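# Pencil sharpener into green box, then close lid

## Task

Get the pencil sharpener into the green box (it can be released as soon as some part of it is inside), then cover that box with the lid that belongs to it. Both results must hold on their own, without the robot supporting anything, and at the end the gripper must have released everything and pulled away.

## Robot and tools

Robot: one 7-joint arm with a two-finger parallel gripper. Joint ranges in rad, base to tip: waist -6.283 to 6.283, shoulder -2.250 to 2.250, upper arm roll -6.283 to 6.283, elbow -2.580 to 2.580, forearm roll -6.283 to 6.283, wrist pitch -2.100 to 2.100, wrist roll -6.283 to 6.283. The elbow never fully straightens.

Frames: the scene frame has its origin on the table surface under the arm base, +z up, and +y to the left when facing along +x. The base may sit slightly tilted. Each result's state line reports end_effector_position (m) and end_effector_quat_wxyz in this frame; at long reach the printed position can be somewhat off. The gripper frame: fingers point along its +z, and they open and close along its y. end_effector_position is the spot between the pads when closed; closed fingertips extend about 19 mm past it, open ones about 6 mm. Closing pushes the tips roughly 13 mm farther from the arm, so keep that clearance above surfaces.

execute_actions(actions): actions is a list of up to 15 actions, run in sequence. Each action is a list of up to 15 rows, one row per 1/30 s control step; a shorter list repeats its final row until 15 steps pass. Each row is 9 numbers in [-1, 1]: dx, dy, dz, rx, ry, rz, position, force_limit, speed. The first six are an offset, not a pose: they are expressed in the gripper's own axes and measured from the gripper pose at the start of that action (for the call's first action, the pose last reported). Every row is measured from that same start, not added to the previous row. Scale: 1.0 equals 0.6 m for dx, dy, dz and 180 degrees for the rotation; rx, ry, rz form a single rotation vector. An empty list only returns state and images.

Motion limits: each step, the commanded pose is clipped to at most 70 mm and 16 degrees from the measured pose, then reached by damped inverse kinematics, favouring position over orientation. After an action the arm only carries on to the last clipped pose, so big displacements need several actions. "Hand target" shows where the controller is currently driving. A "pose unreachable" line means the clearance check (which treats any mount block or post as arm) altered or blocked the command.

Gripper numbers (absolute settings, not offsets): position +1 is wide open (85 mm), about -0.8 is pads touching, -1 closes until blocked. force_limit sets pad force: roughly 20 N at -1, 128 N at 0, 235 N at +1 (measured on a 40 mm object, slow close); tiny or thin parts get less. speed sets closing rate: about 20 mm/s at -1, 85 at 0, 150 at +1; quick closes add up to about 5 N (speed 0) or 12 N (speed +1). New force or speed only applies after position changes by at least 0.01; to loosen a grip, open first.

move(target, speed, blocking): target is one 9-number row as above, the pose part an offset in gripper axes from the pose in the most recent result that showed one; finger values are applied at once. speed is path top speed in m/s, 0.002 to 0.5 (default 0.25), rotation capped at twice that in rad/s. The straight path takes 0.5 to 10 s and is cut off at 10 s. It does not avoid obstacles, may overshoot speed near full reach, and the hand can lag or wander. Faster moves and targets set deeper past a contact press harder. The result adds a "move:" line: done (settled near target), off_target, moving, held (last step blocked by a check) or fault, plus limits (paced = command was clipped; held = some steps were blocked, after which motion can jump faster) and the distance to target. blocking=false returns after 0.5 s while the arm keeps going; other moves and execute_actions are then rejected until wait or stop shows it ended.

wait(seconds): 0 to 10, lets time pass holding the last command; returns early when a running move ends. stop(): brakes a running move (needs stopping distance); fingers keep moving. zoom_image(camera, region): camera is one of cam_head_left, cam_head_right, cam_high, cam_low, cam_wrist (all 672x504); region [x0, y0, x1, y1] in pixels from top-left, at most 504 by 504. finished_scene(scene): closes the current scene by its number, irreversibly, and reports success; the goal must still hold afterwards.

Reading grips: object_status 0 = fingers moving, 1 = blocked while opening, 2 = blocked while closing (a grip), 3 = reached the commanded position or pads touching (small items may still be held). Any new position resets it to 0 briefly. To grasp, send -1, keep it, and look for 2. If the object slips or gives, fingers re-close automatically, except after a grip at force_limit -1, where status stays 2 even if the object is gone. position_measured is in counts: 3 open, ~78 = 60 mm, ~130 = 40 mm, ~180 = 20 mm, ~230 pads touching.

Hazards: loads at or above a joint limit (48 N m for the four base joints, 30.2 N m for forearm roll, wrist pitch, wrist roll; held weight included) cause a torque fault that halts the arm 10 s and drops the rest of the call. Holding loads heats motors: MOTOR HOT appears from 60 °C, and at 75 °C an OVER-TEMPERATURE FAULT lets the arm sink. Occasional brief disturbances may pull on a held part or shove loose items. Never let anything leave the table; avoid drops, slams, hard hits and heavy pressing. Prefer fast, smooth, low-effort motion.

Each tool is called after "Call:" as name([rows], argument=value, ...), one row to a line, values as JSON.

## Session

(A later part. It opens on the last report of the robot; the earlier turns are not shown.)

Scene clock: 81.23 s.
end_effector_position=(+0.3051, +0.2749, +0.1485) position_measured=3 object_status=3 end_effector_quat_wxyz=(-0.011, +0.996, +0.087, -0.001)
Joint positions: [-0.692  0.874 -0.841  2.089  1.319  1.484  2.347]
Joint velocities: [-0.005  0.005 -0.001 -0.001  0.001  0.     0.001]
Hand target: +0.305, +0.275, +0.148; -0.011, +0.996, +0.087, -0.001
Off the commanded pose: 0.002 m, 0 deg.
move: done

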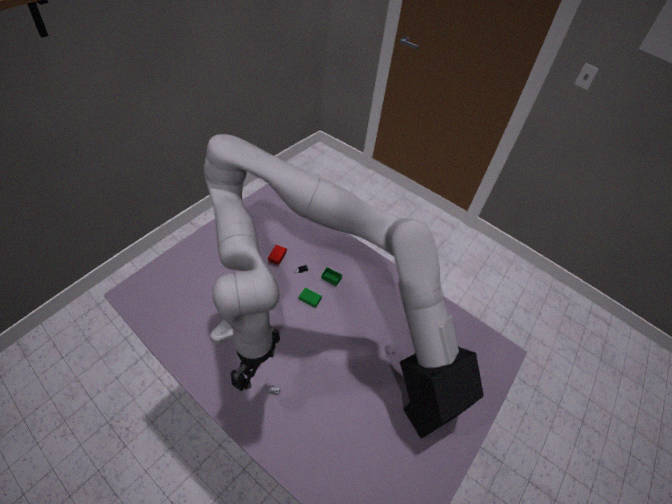

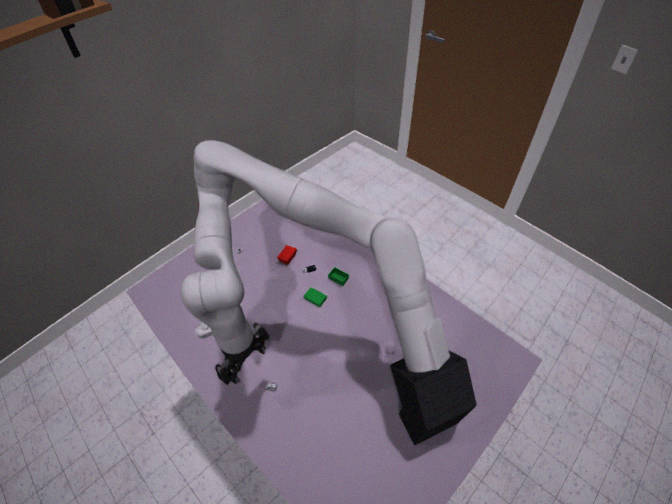

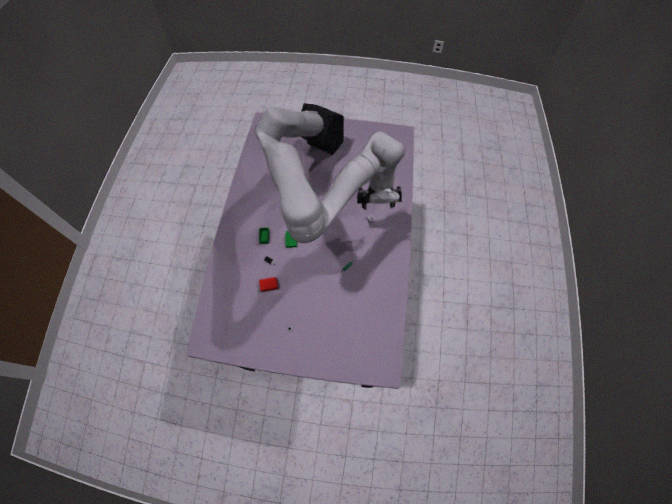

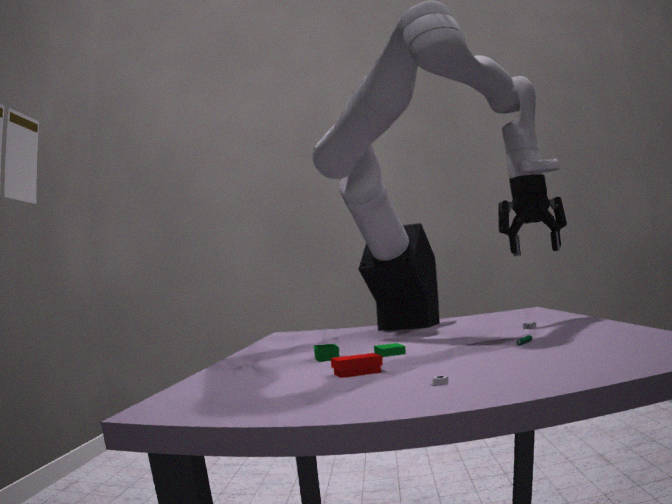

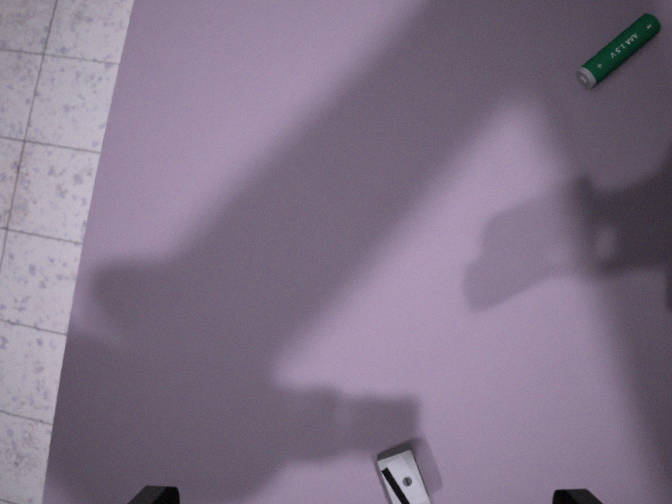

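Call:
move(target=[-0.075,0.04,0.11,0,0,-0.11,1,0,0], speed=0.2)

Scene clock: 85.87 s.
end_effector_position=(+0.2652, +0.2450, +0.0820) position_measured=3 object_status=3 end_effector_quat_wxyz=(-0.010, +0.966, +0.257, +0.001)
Joint positions: [-0.658  1.02  -0.766  2.24   1.501  1.438  2.463]
Joint velocities: [-0.001  0.003  0.002 -0.     0.002 -0.001  0.   ]
Hand target: +0.265, +0.245, +0.082; -0.010, +0.966, +0.257, +0.001
Off the commanded pose: 0.001 m, 0 deg.
move: done

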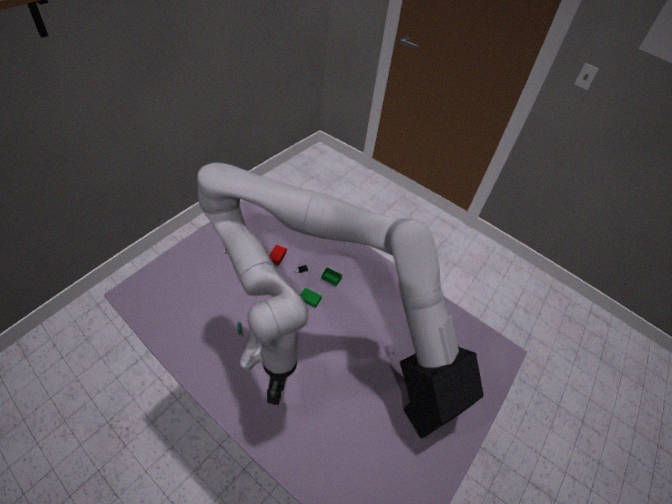

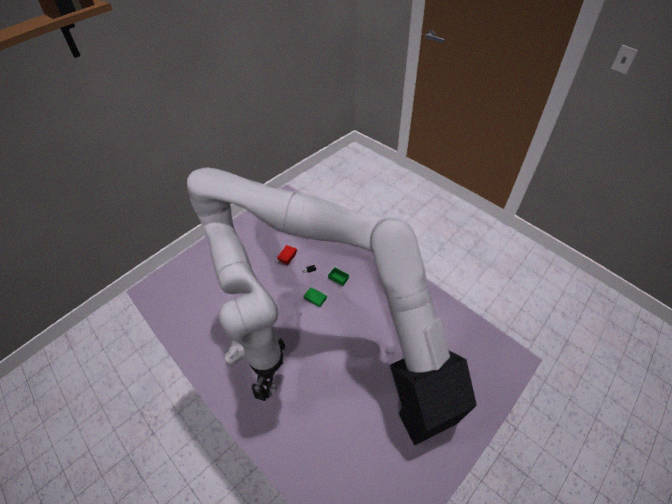

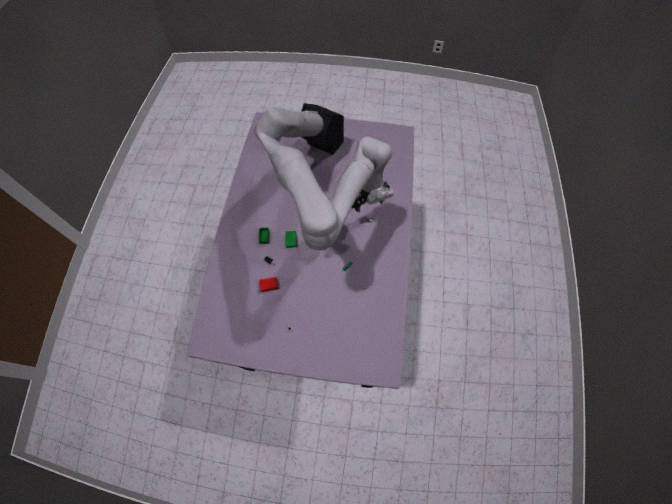

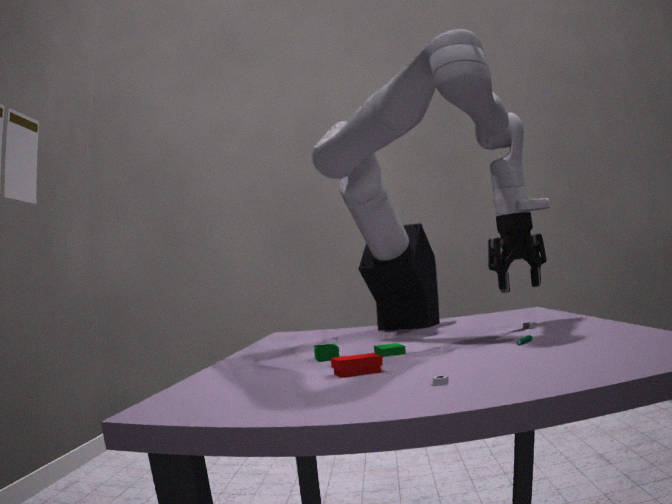

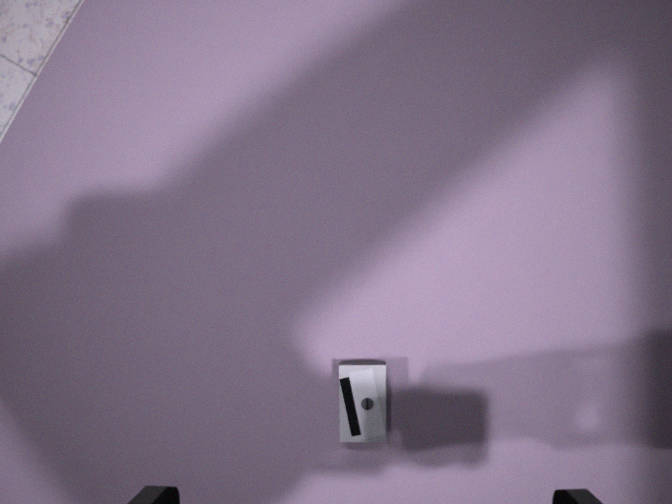

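Call:
move(target=[0.022,0.005,0.07,0,0,0,0.2,0,0], speed=0.1)

Scene clock: 90.00 s.
end_effector_position=(+0.2780, +0.2501, +0.0403) position_measured=104 object_status=0 end_effector_quat_wxyz=(-0.011, +0.966, +0.257, +0.001)
Joint positions: [-0.582  1.064 -0.704  2.208  1.619  1.406  2.508]
Joint velocities: [ 0.004  0.     0.003 -0.     0.    -0.003  0.001]
Hand target: +0.278, +0.250, +0.040; -0.010, +0.966, +0.257, +0.001
Off the commanded pose: 0.000 m, 0 deg.
move: done

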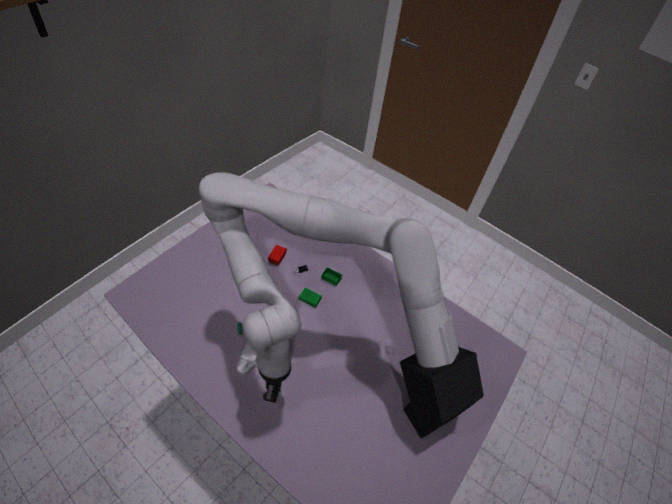

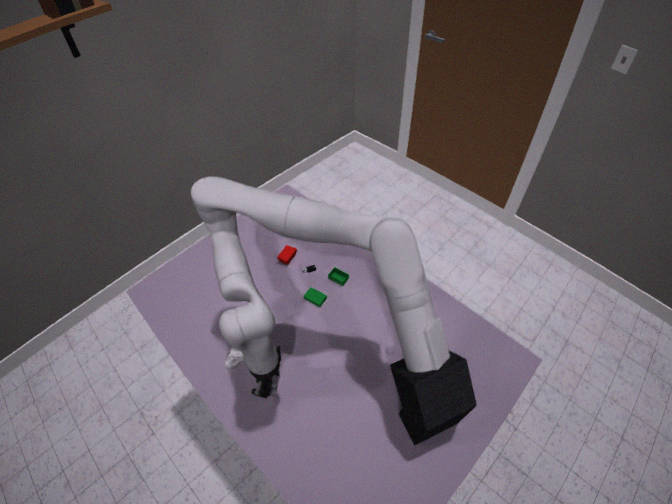

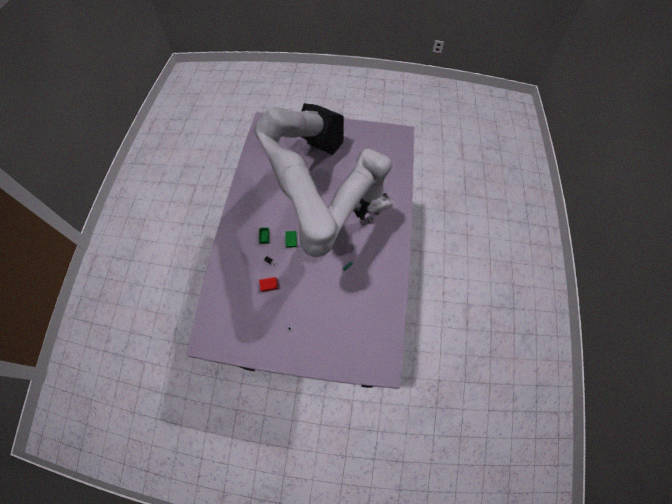

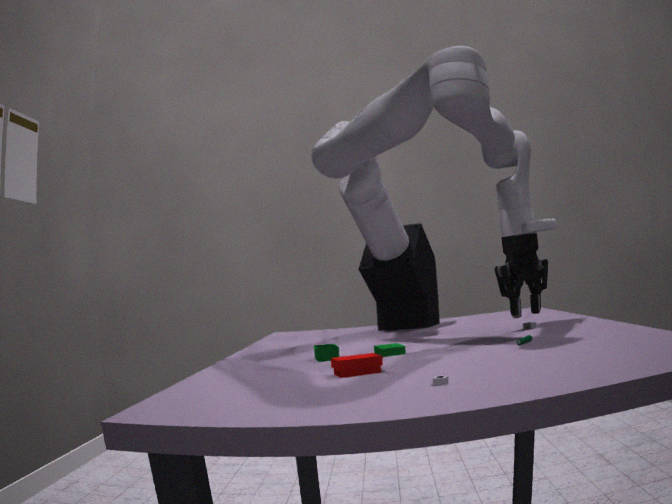

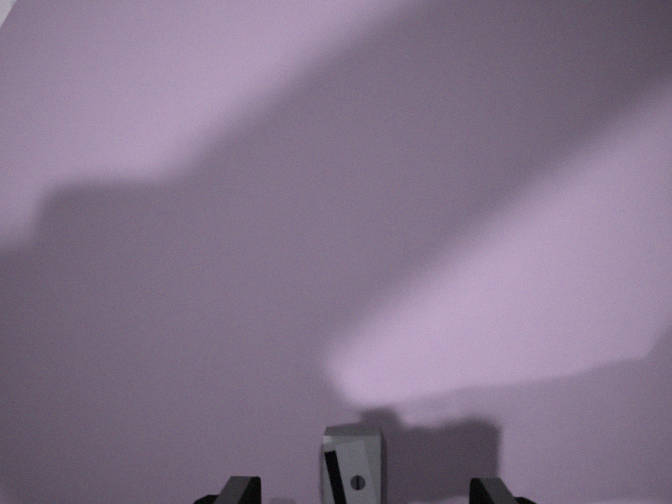

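Call:
move(target=[0,-0.006,0.034,0,0,0,0.2,0,0], speed=0.05)

Call:
execute_actions([
  [[0,0,0,0,0,0,-1,-0.5,0]],
  [[0,0,0,0,0,0,-1,-0.5,0]],
  [[0,0,0,0,0,0,-1,-0.5,0]],
])

Call:
move(target=[0,0,-0.13,0,0,0,-1,-0.5,0], speed=0.1)

Scene clock: 94.70 s.
end_effector_position=(+0.2763, +0.2538, +0.0201) position_measured=104 object_status=3 end_effector_quat_wxyz=(-0.011, +0.966, +0.257, +0.001)
Joint positions: [-0.562  1.103 -0.673  2.189  1.674  1.396  2.507]
Joint velocities: [ 0.001  0.004  0.001 -0.     0.001 -0.001 -0.002]
Hand target: +0.276, +0.254, +0.020; -0.011, +0.966, +0.257, +0.001
Off the commanded pose: 0.000 m, 0 deg.
move: done

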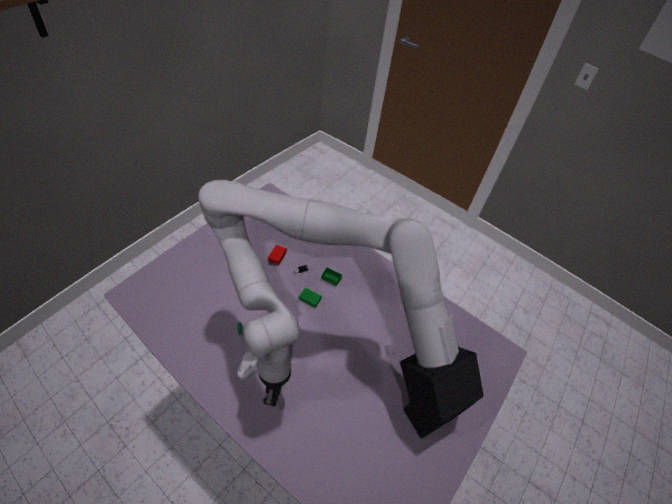

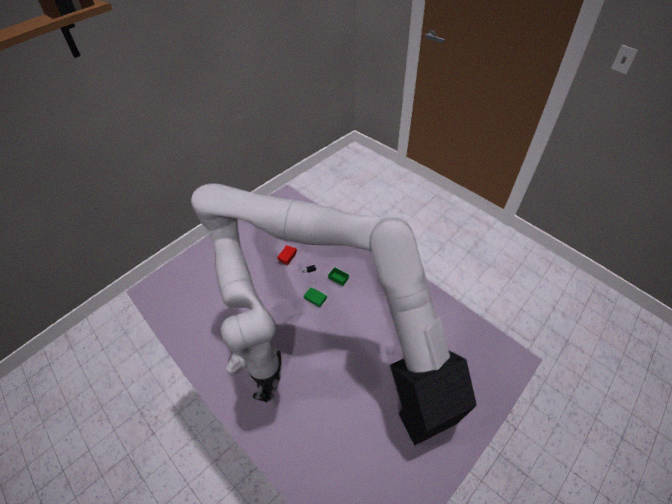

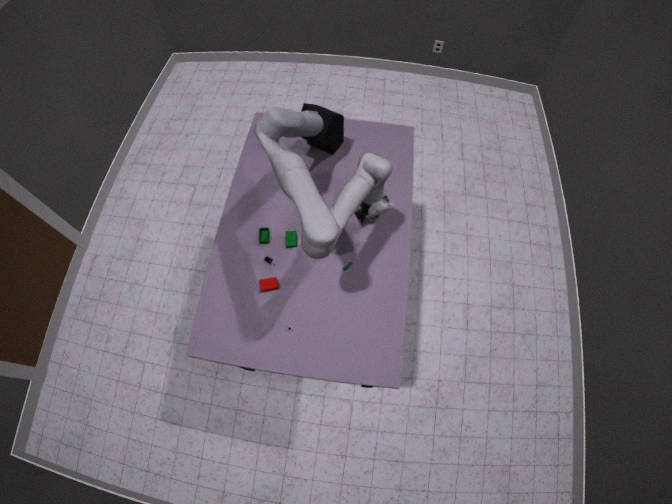

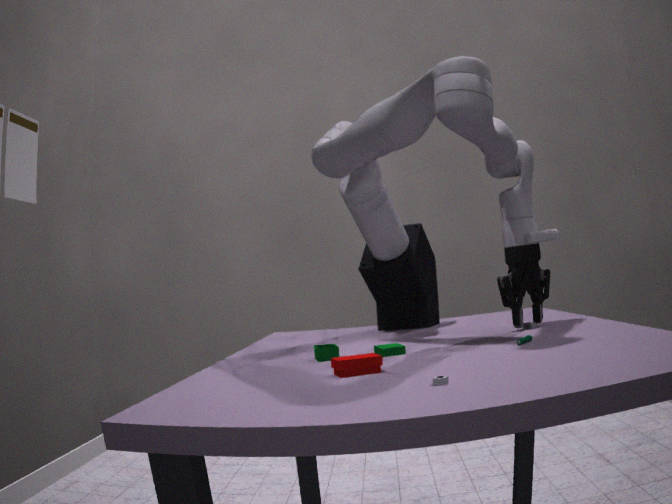

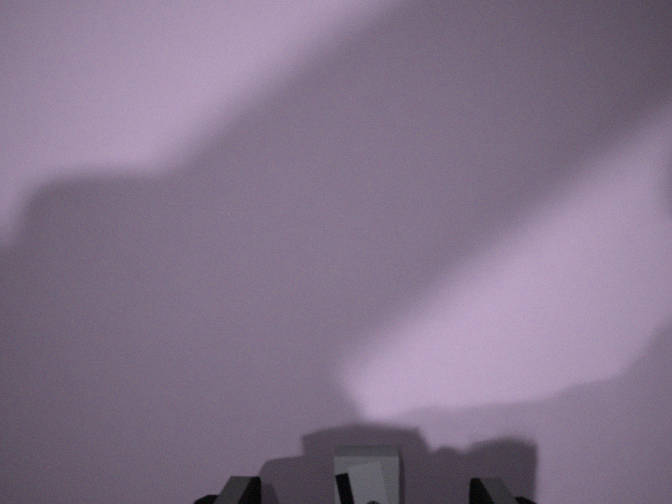

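Scene clock: 96.20 s.
end_effector_position=(+0.2763, +0.2539, +0.0202) position_measured=198 object_status=2 end_effector_quat_wxyz=(-0.011, +0.966, +0.257, +0.001)
Joint positions: [-0.562  1.102 -0.673  2.19   1.674  1.396  2.507]
Joint velocities: [ 0.    -0.001  0.001  0.001  0.     0.001 -0.   ]
Hand target: +0.276, +0.254, +0.020; -0.011, +0.966, +0.257, +0.001
Off the commanded pose: 0.000 m, 0 deg.

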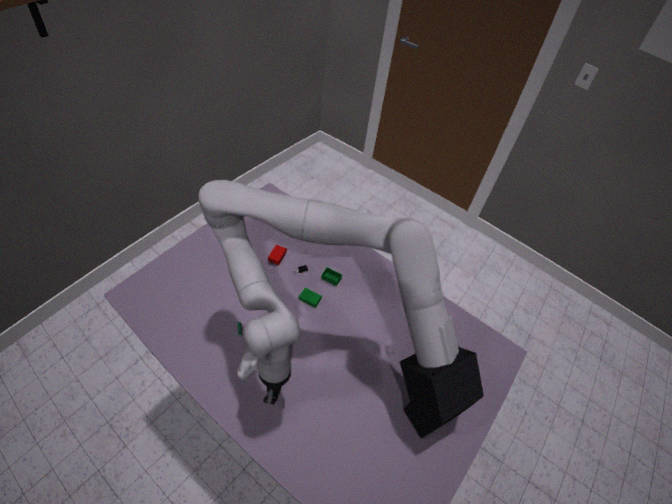

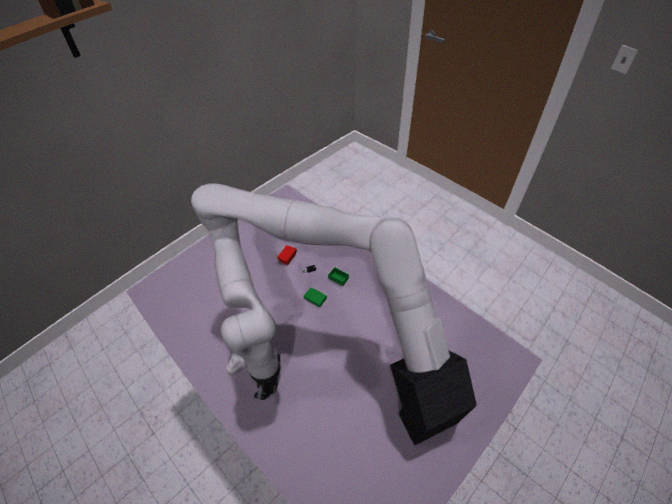

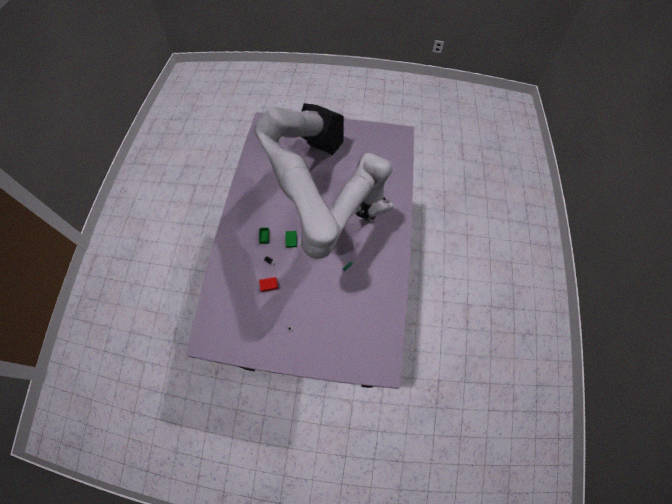

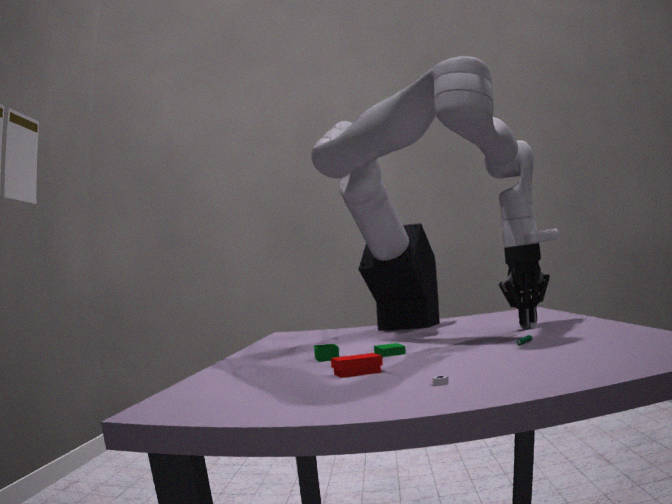

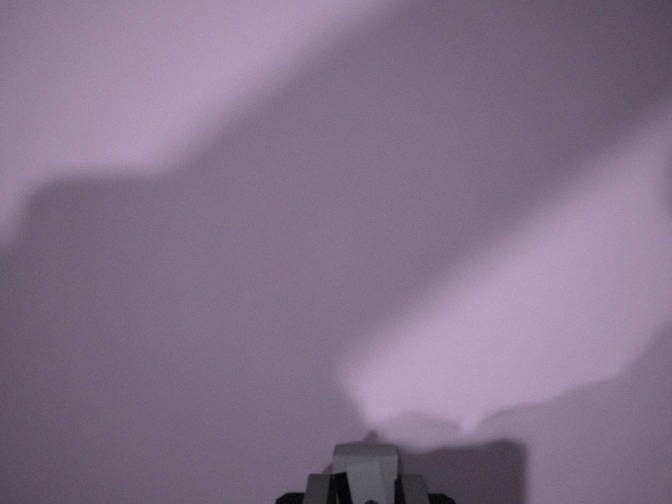

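Scene clock: 97.33 s.
end_effector_position=(+0.2763, +0.2518, +0.0980) position_measured=198 object_status=2 end_effector_quat_wxyz=(-0.011, +0.966, +0.257, +0.001)
Joint positions: [-0.662  0.977 -0.79   2.209  1.453  1.445  2.523]
Joint velocities: [-0.002 -0.004 -0.003 -0.    -0.001  0.003  0.003]
Hand target: +0.276, +0.252, +0.098; -0.011, +0.966, +0.257, +0.001
Off the commanded pose: 0.000 m, 0 deg.
move: done

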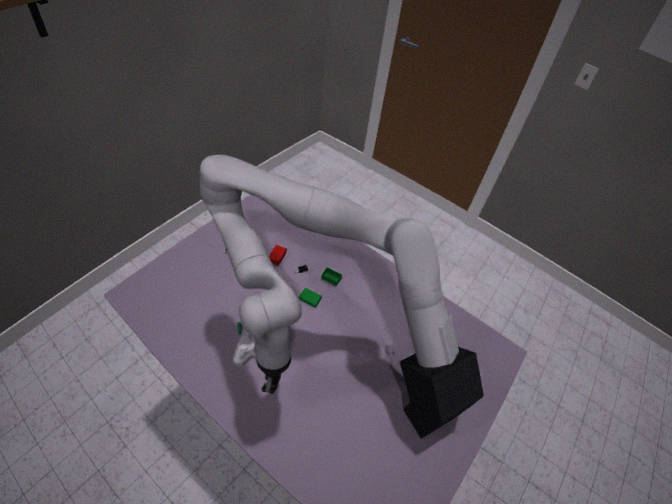

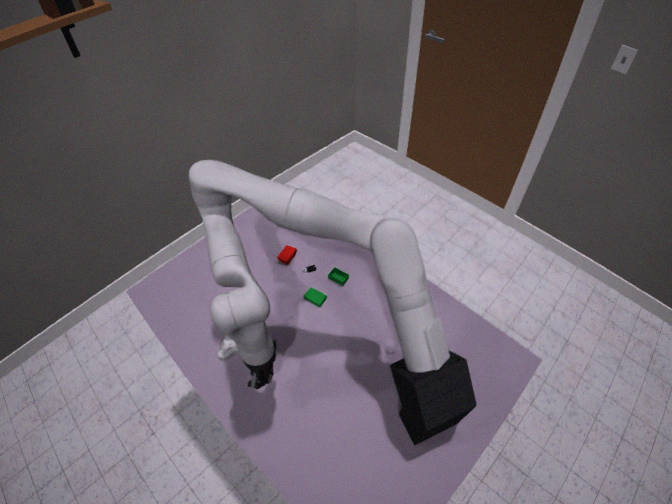

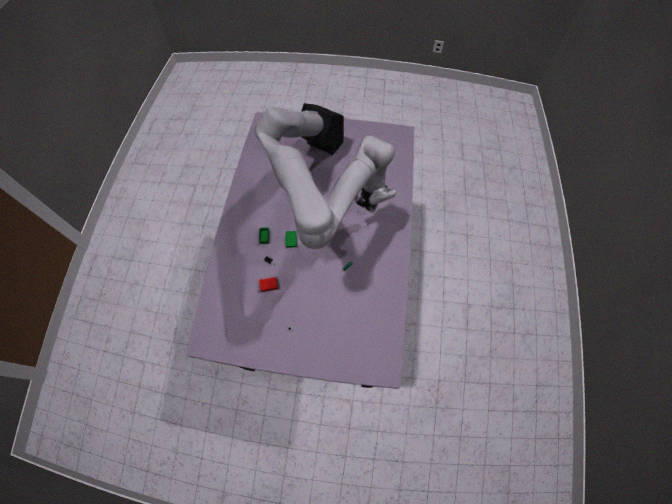

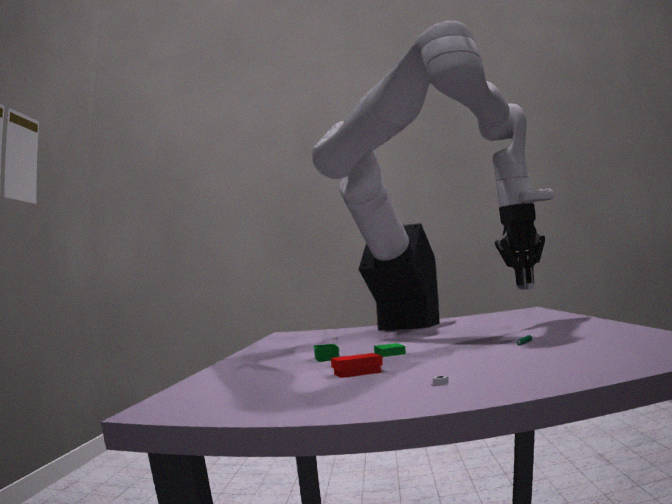

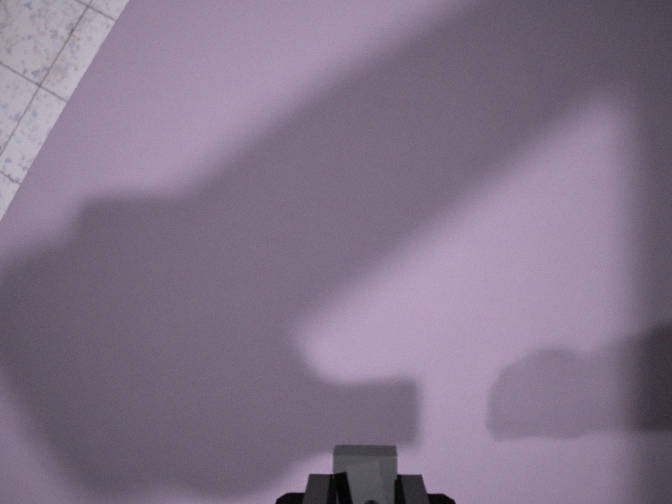

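Call:
move(target=[-0.127,0.661,0,0,0,0.11,-1,-0.5,0], speed=0.3)

Call:
move(target=[-0.005,0,0.06,0,0,0,-1,-0.5,0], speed=0.1)

Scene clock: 105.00 s.
end_effector_position=(+0.4068, -0.1300, +0.0880) position_measured=198 object_status=2 end_effector_quat_wxyz=(-0.012, +0.996, +0.083, -0.003)
Joint positions: [ 0.66  -0.085 -0.452  2.579  2.125  0.24   2.873]
Joint velocities: [ 0.042  0.004 -0.018 -0.004  0.145 -0.015 -0.121]
Hand target: +0.407, -0.129, +0.088; -0.013, +0.996, +0.084, -0.003
Off the commanded pose: 0.001 m, 1 deg.
joint sent to its limit — the command would take joint 4 (elbow) past its upper limit, so that joint was sent only as far as its limit.
move: done; limits=paced

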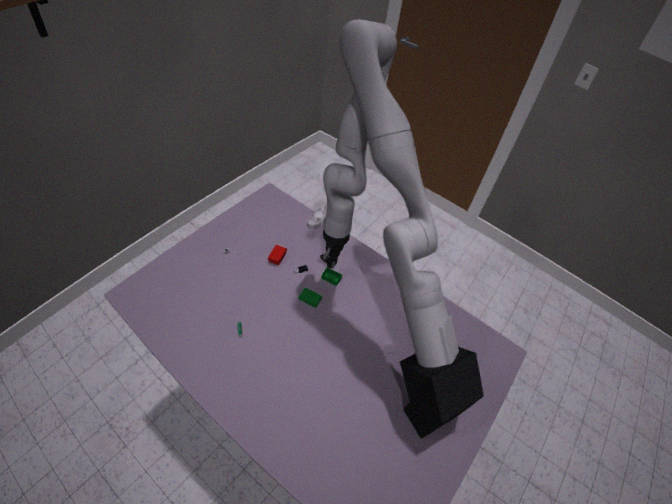

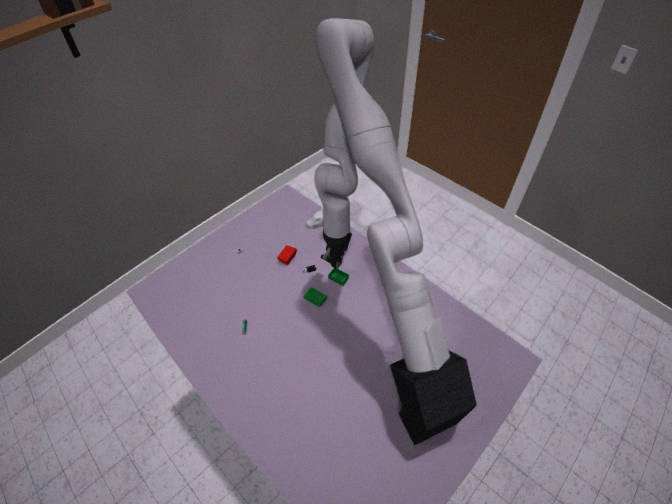

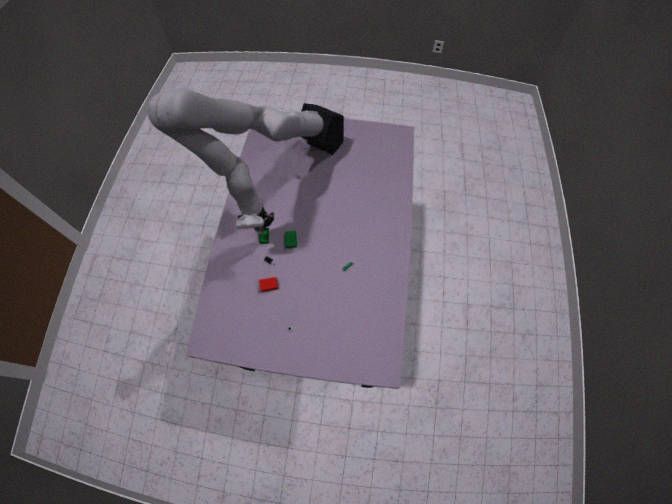

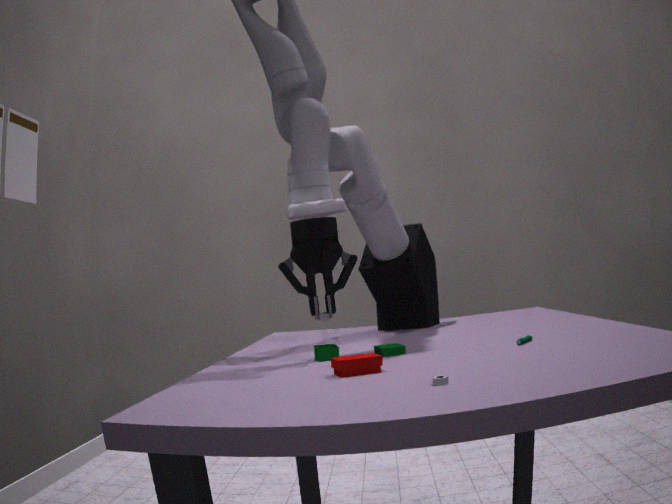

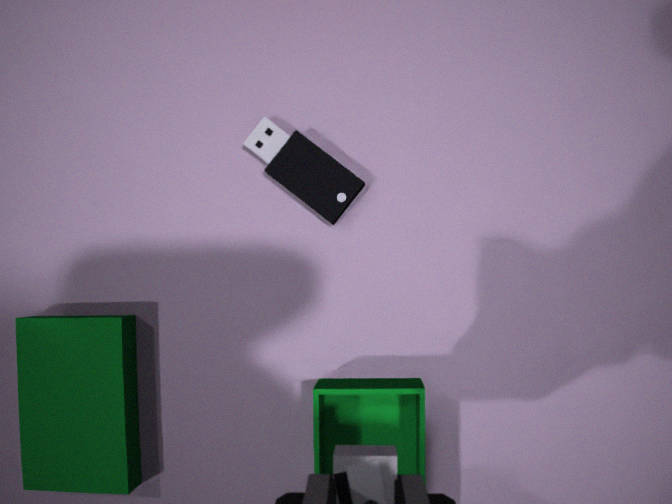

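Scene clock: 105.87 s.
end_effector_position=(+0.4039, -0.1299, +0.0522) position_measured=198 object_status=2 end_effector_quat_wxyz=(-0.012, +0.996, +0.084, -0.005)
Joint positions: [ 0.666  0.082 -0.471  2.58   2.371  0.388  2.646]
Joint velocities: [ 0.086  0.014 -0.086  0.002  0.01   0.009 -0.002]
Hand target: +0.404, -0.130, +0.052; -0.012, +0.996, +0.084, -0.005
Off the commanded pose: 0.001 m, 0 deg.
joint sent to its limit — the command would take joint 4 (elbow) past its upper limit, so that joint was sent only as far as its limit.
move: done

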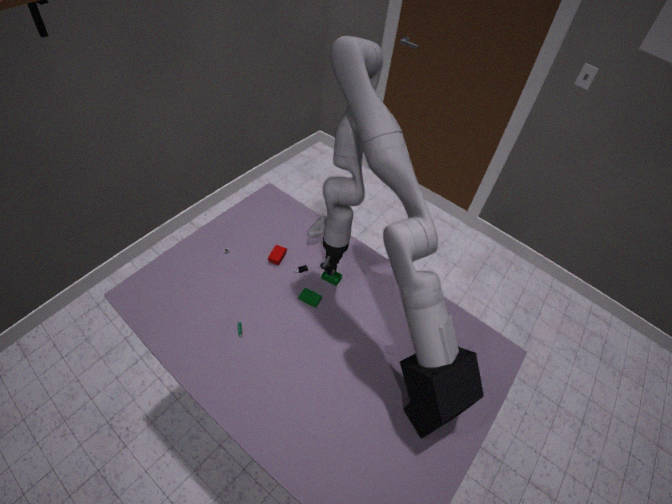

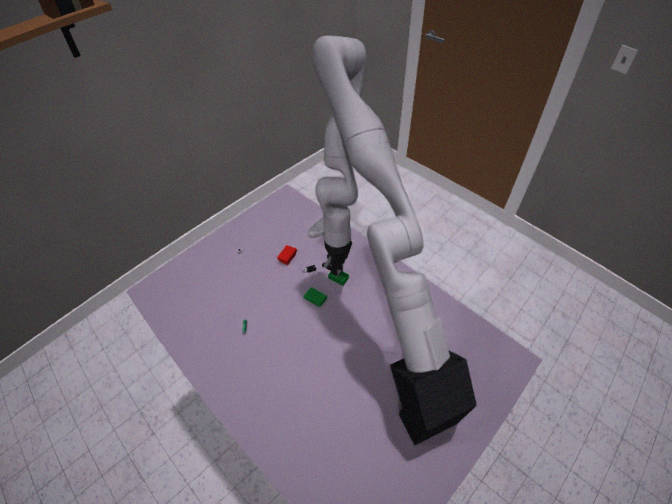

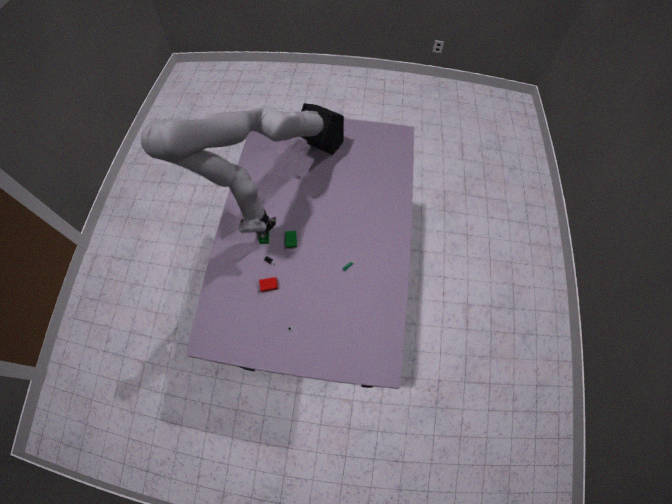

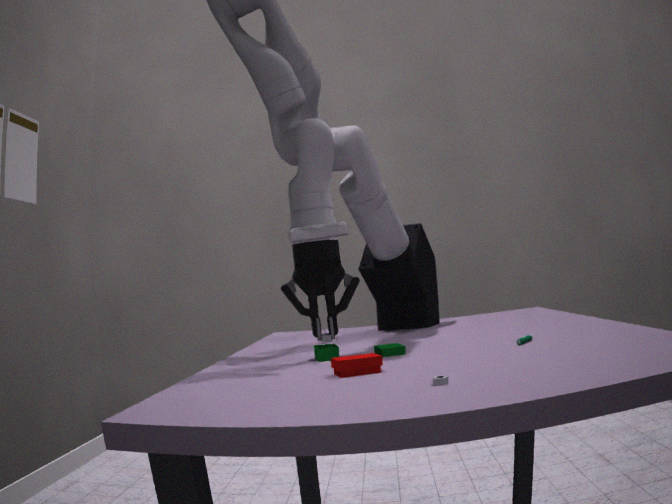

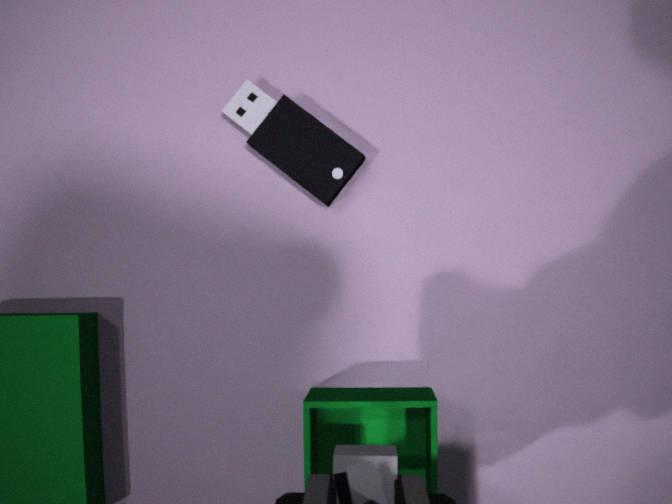

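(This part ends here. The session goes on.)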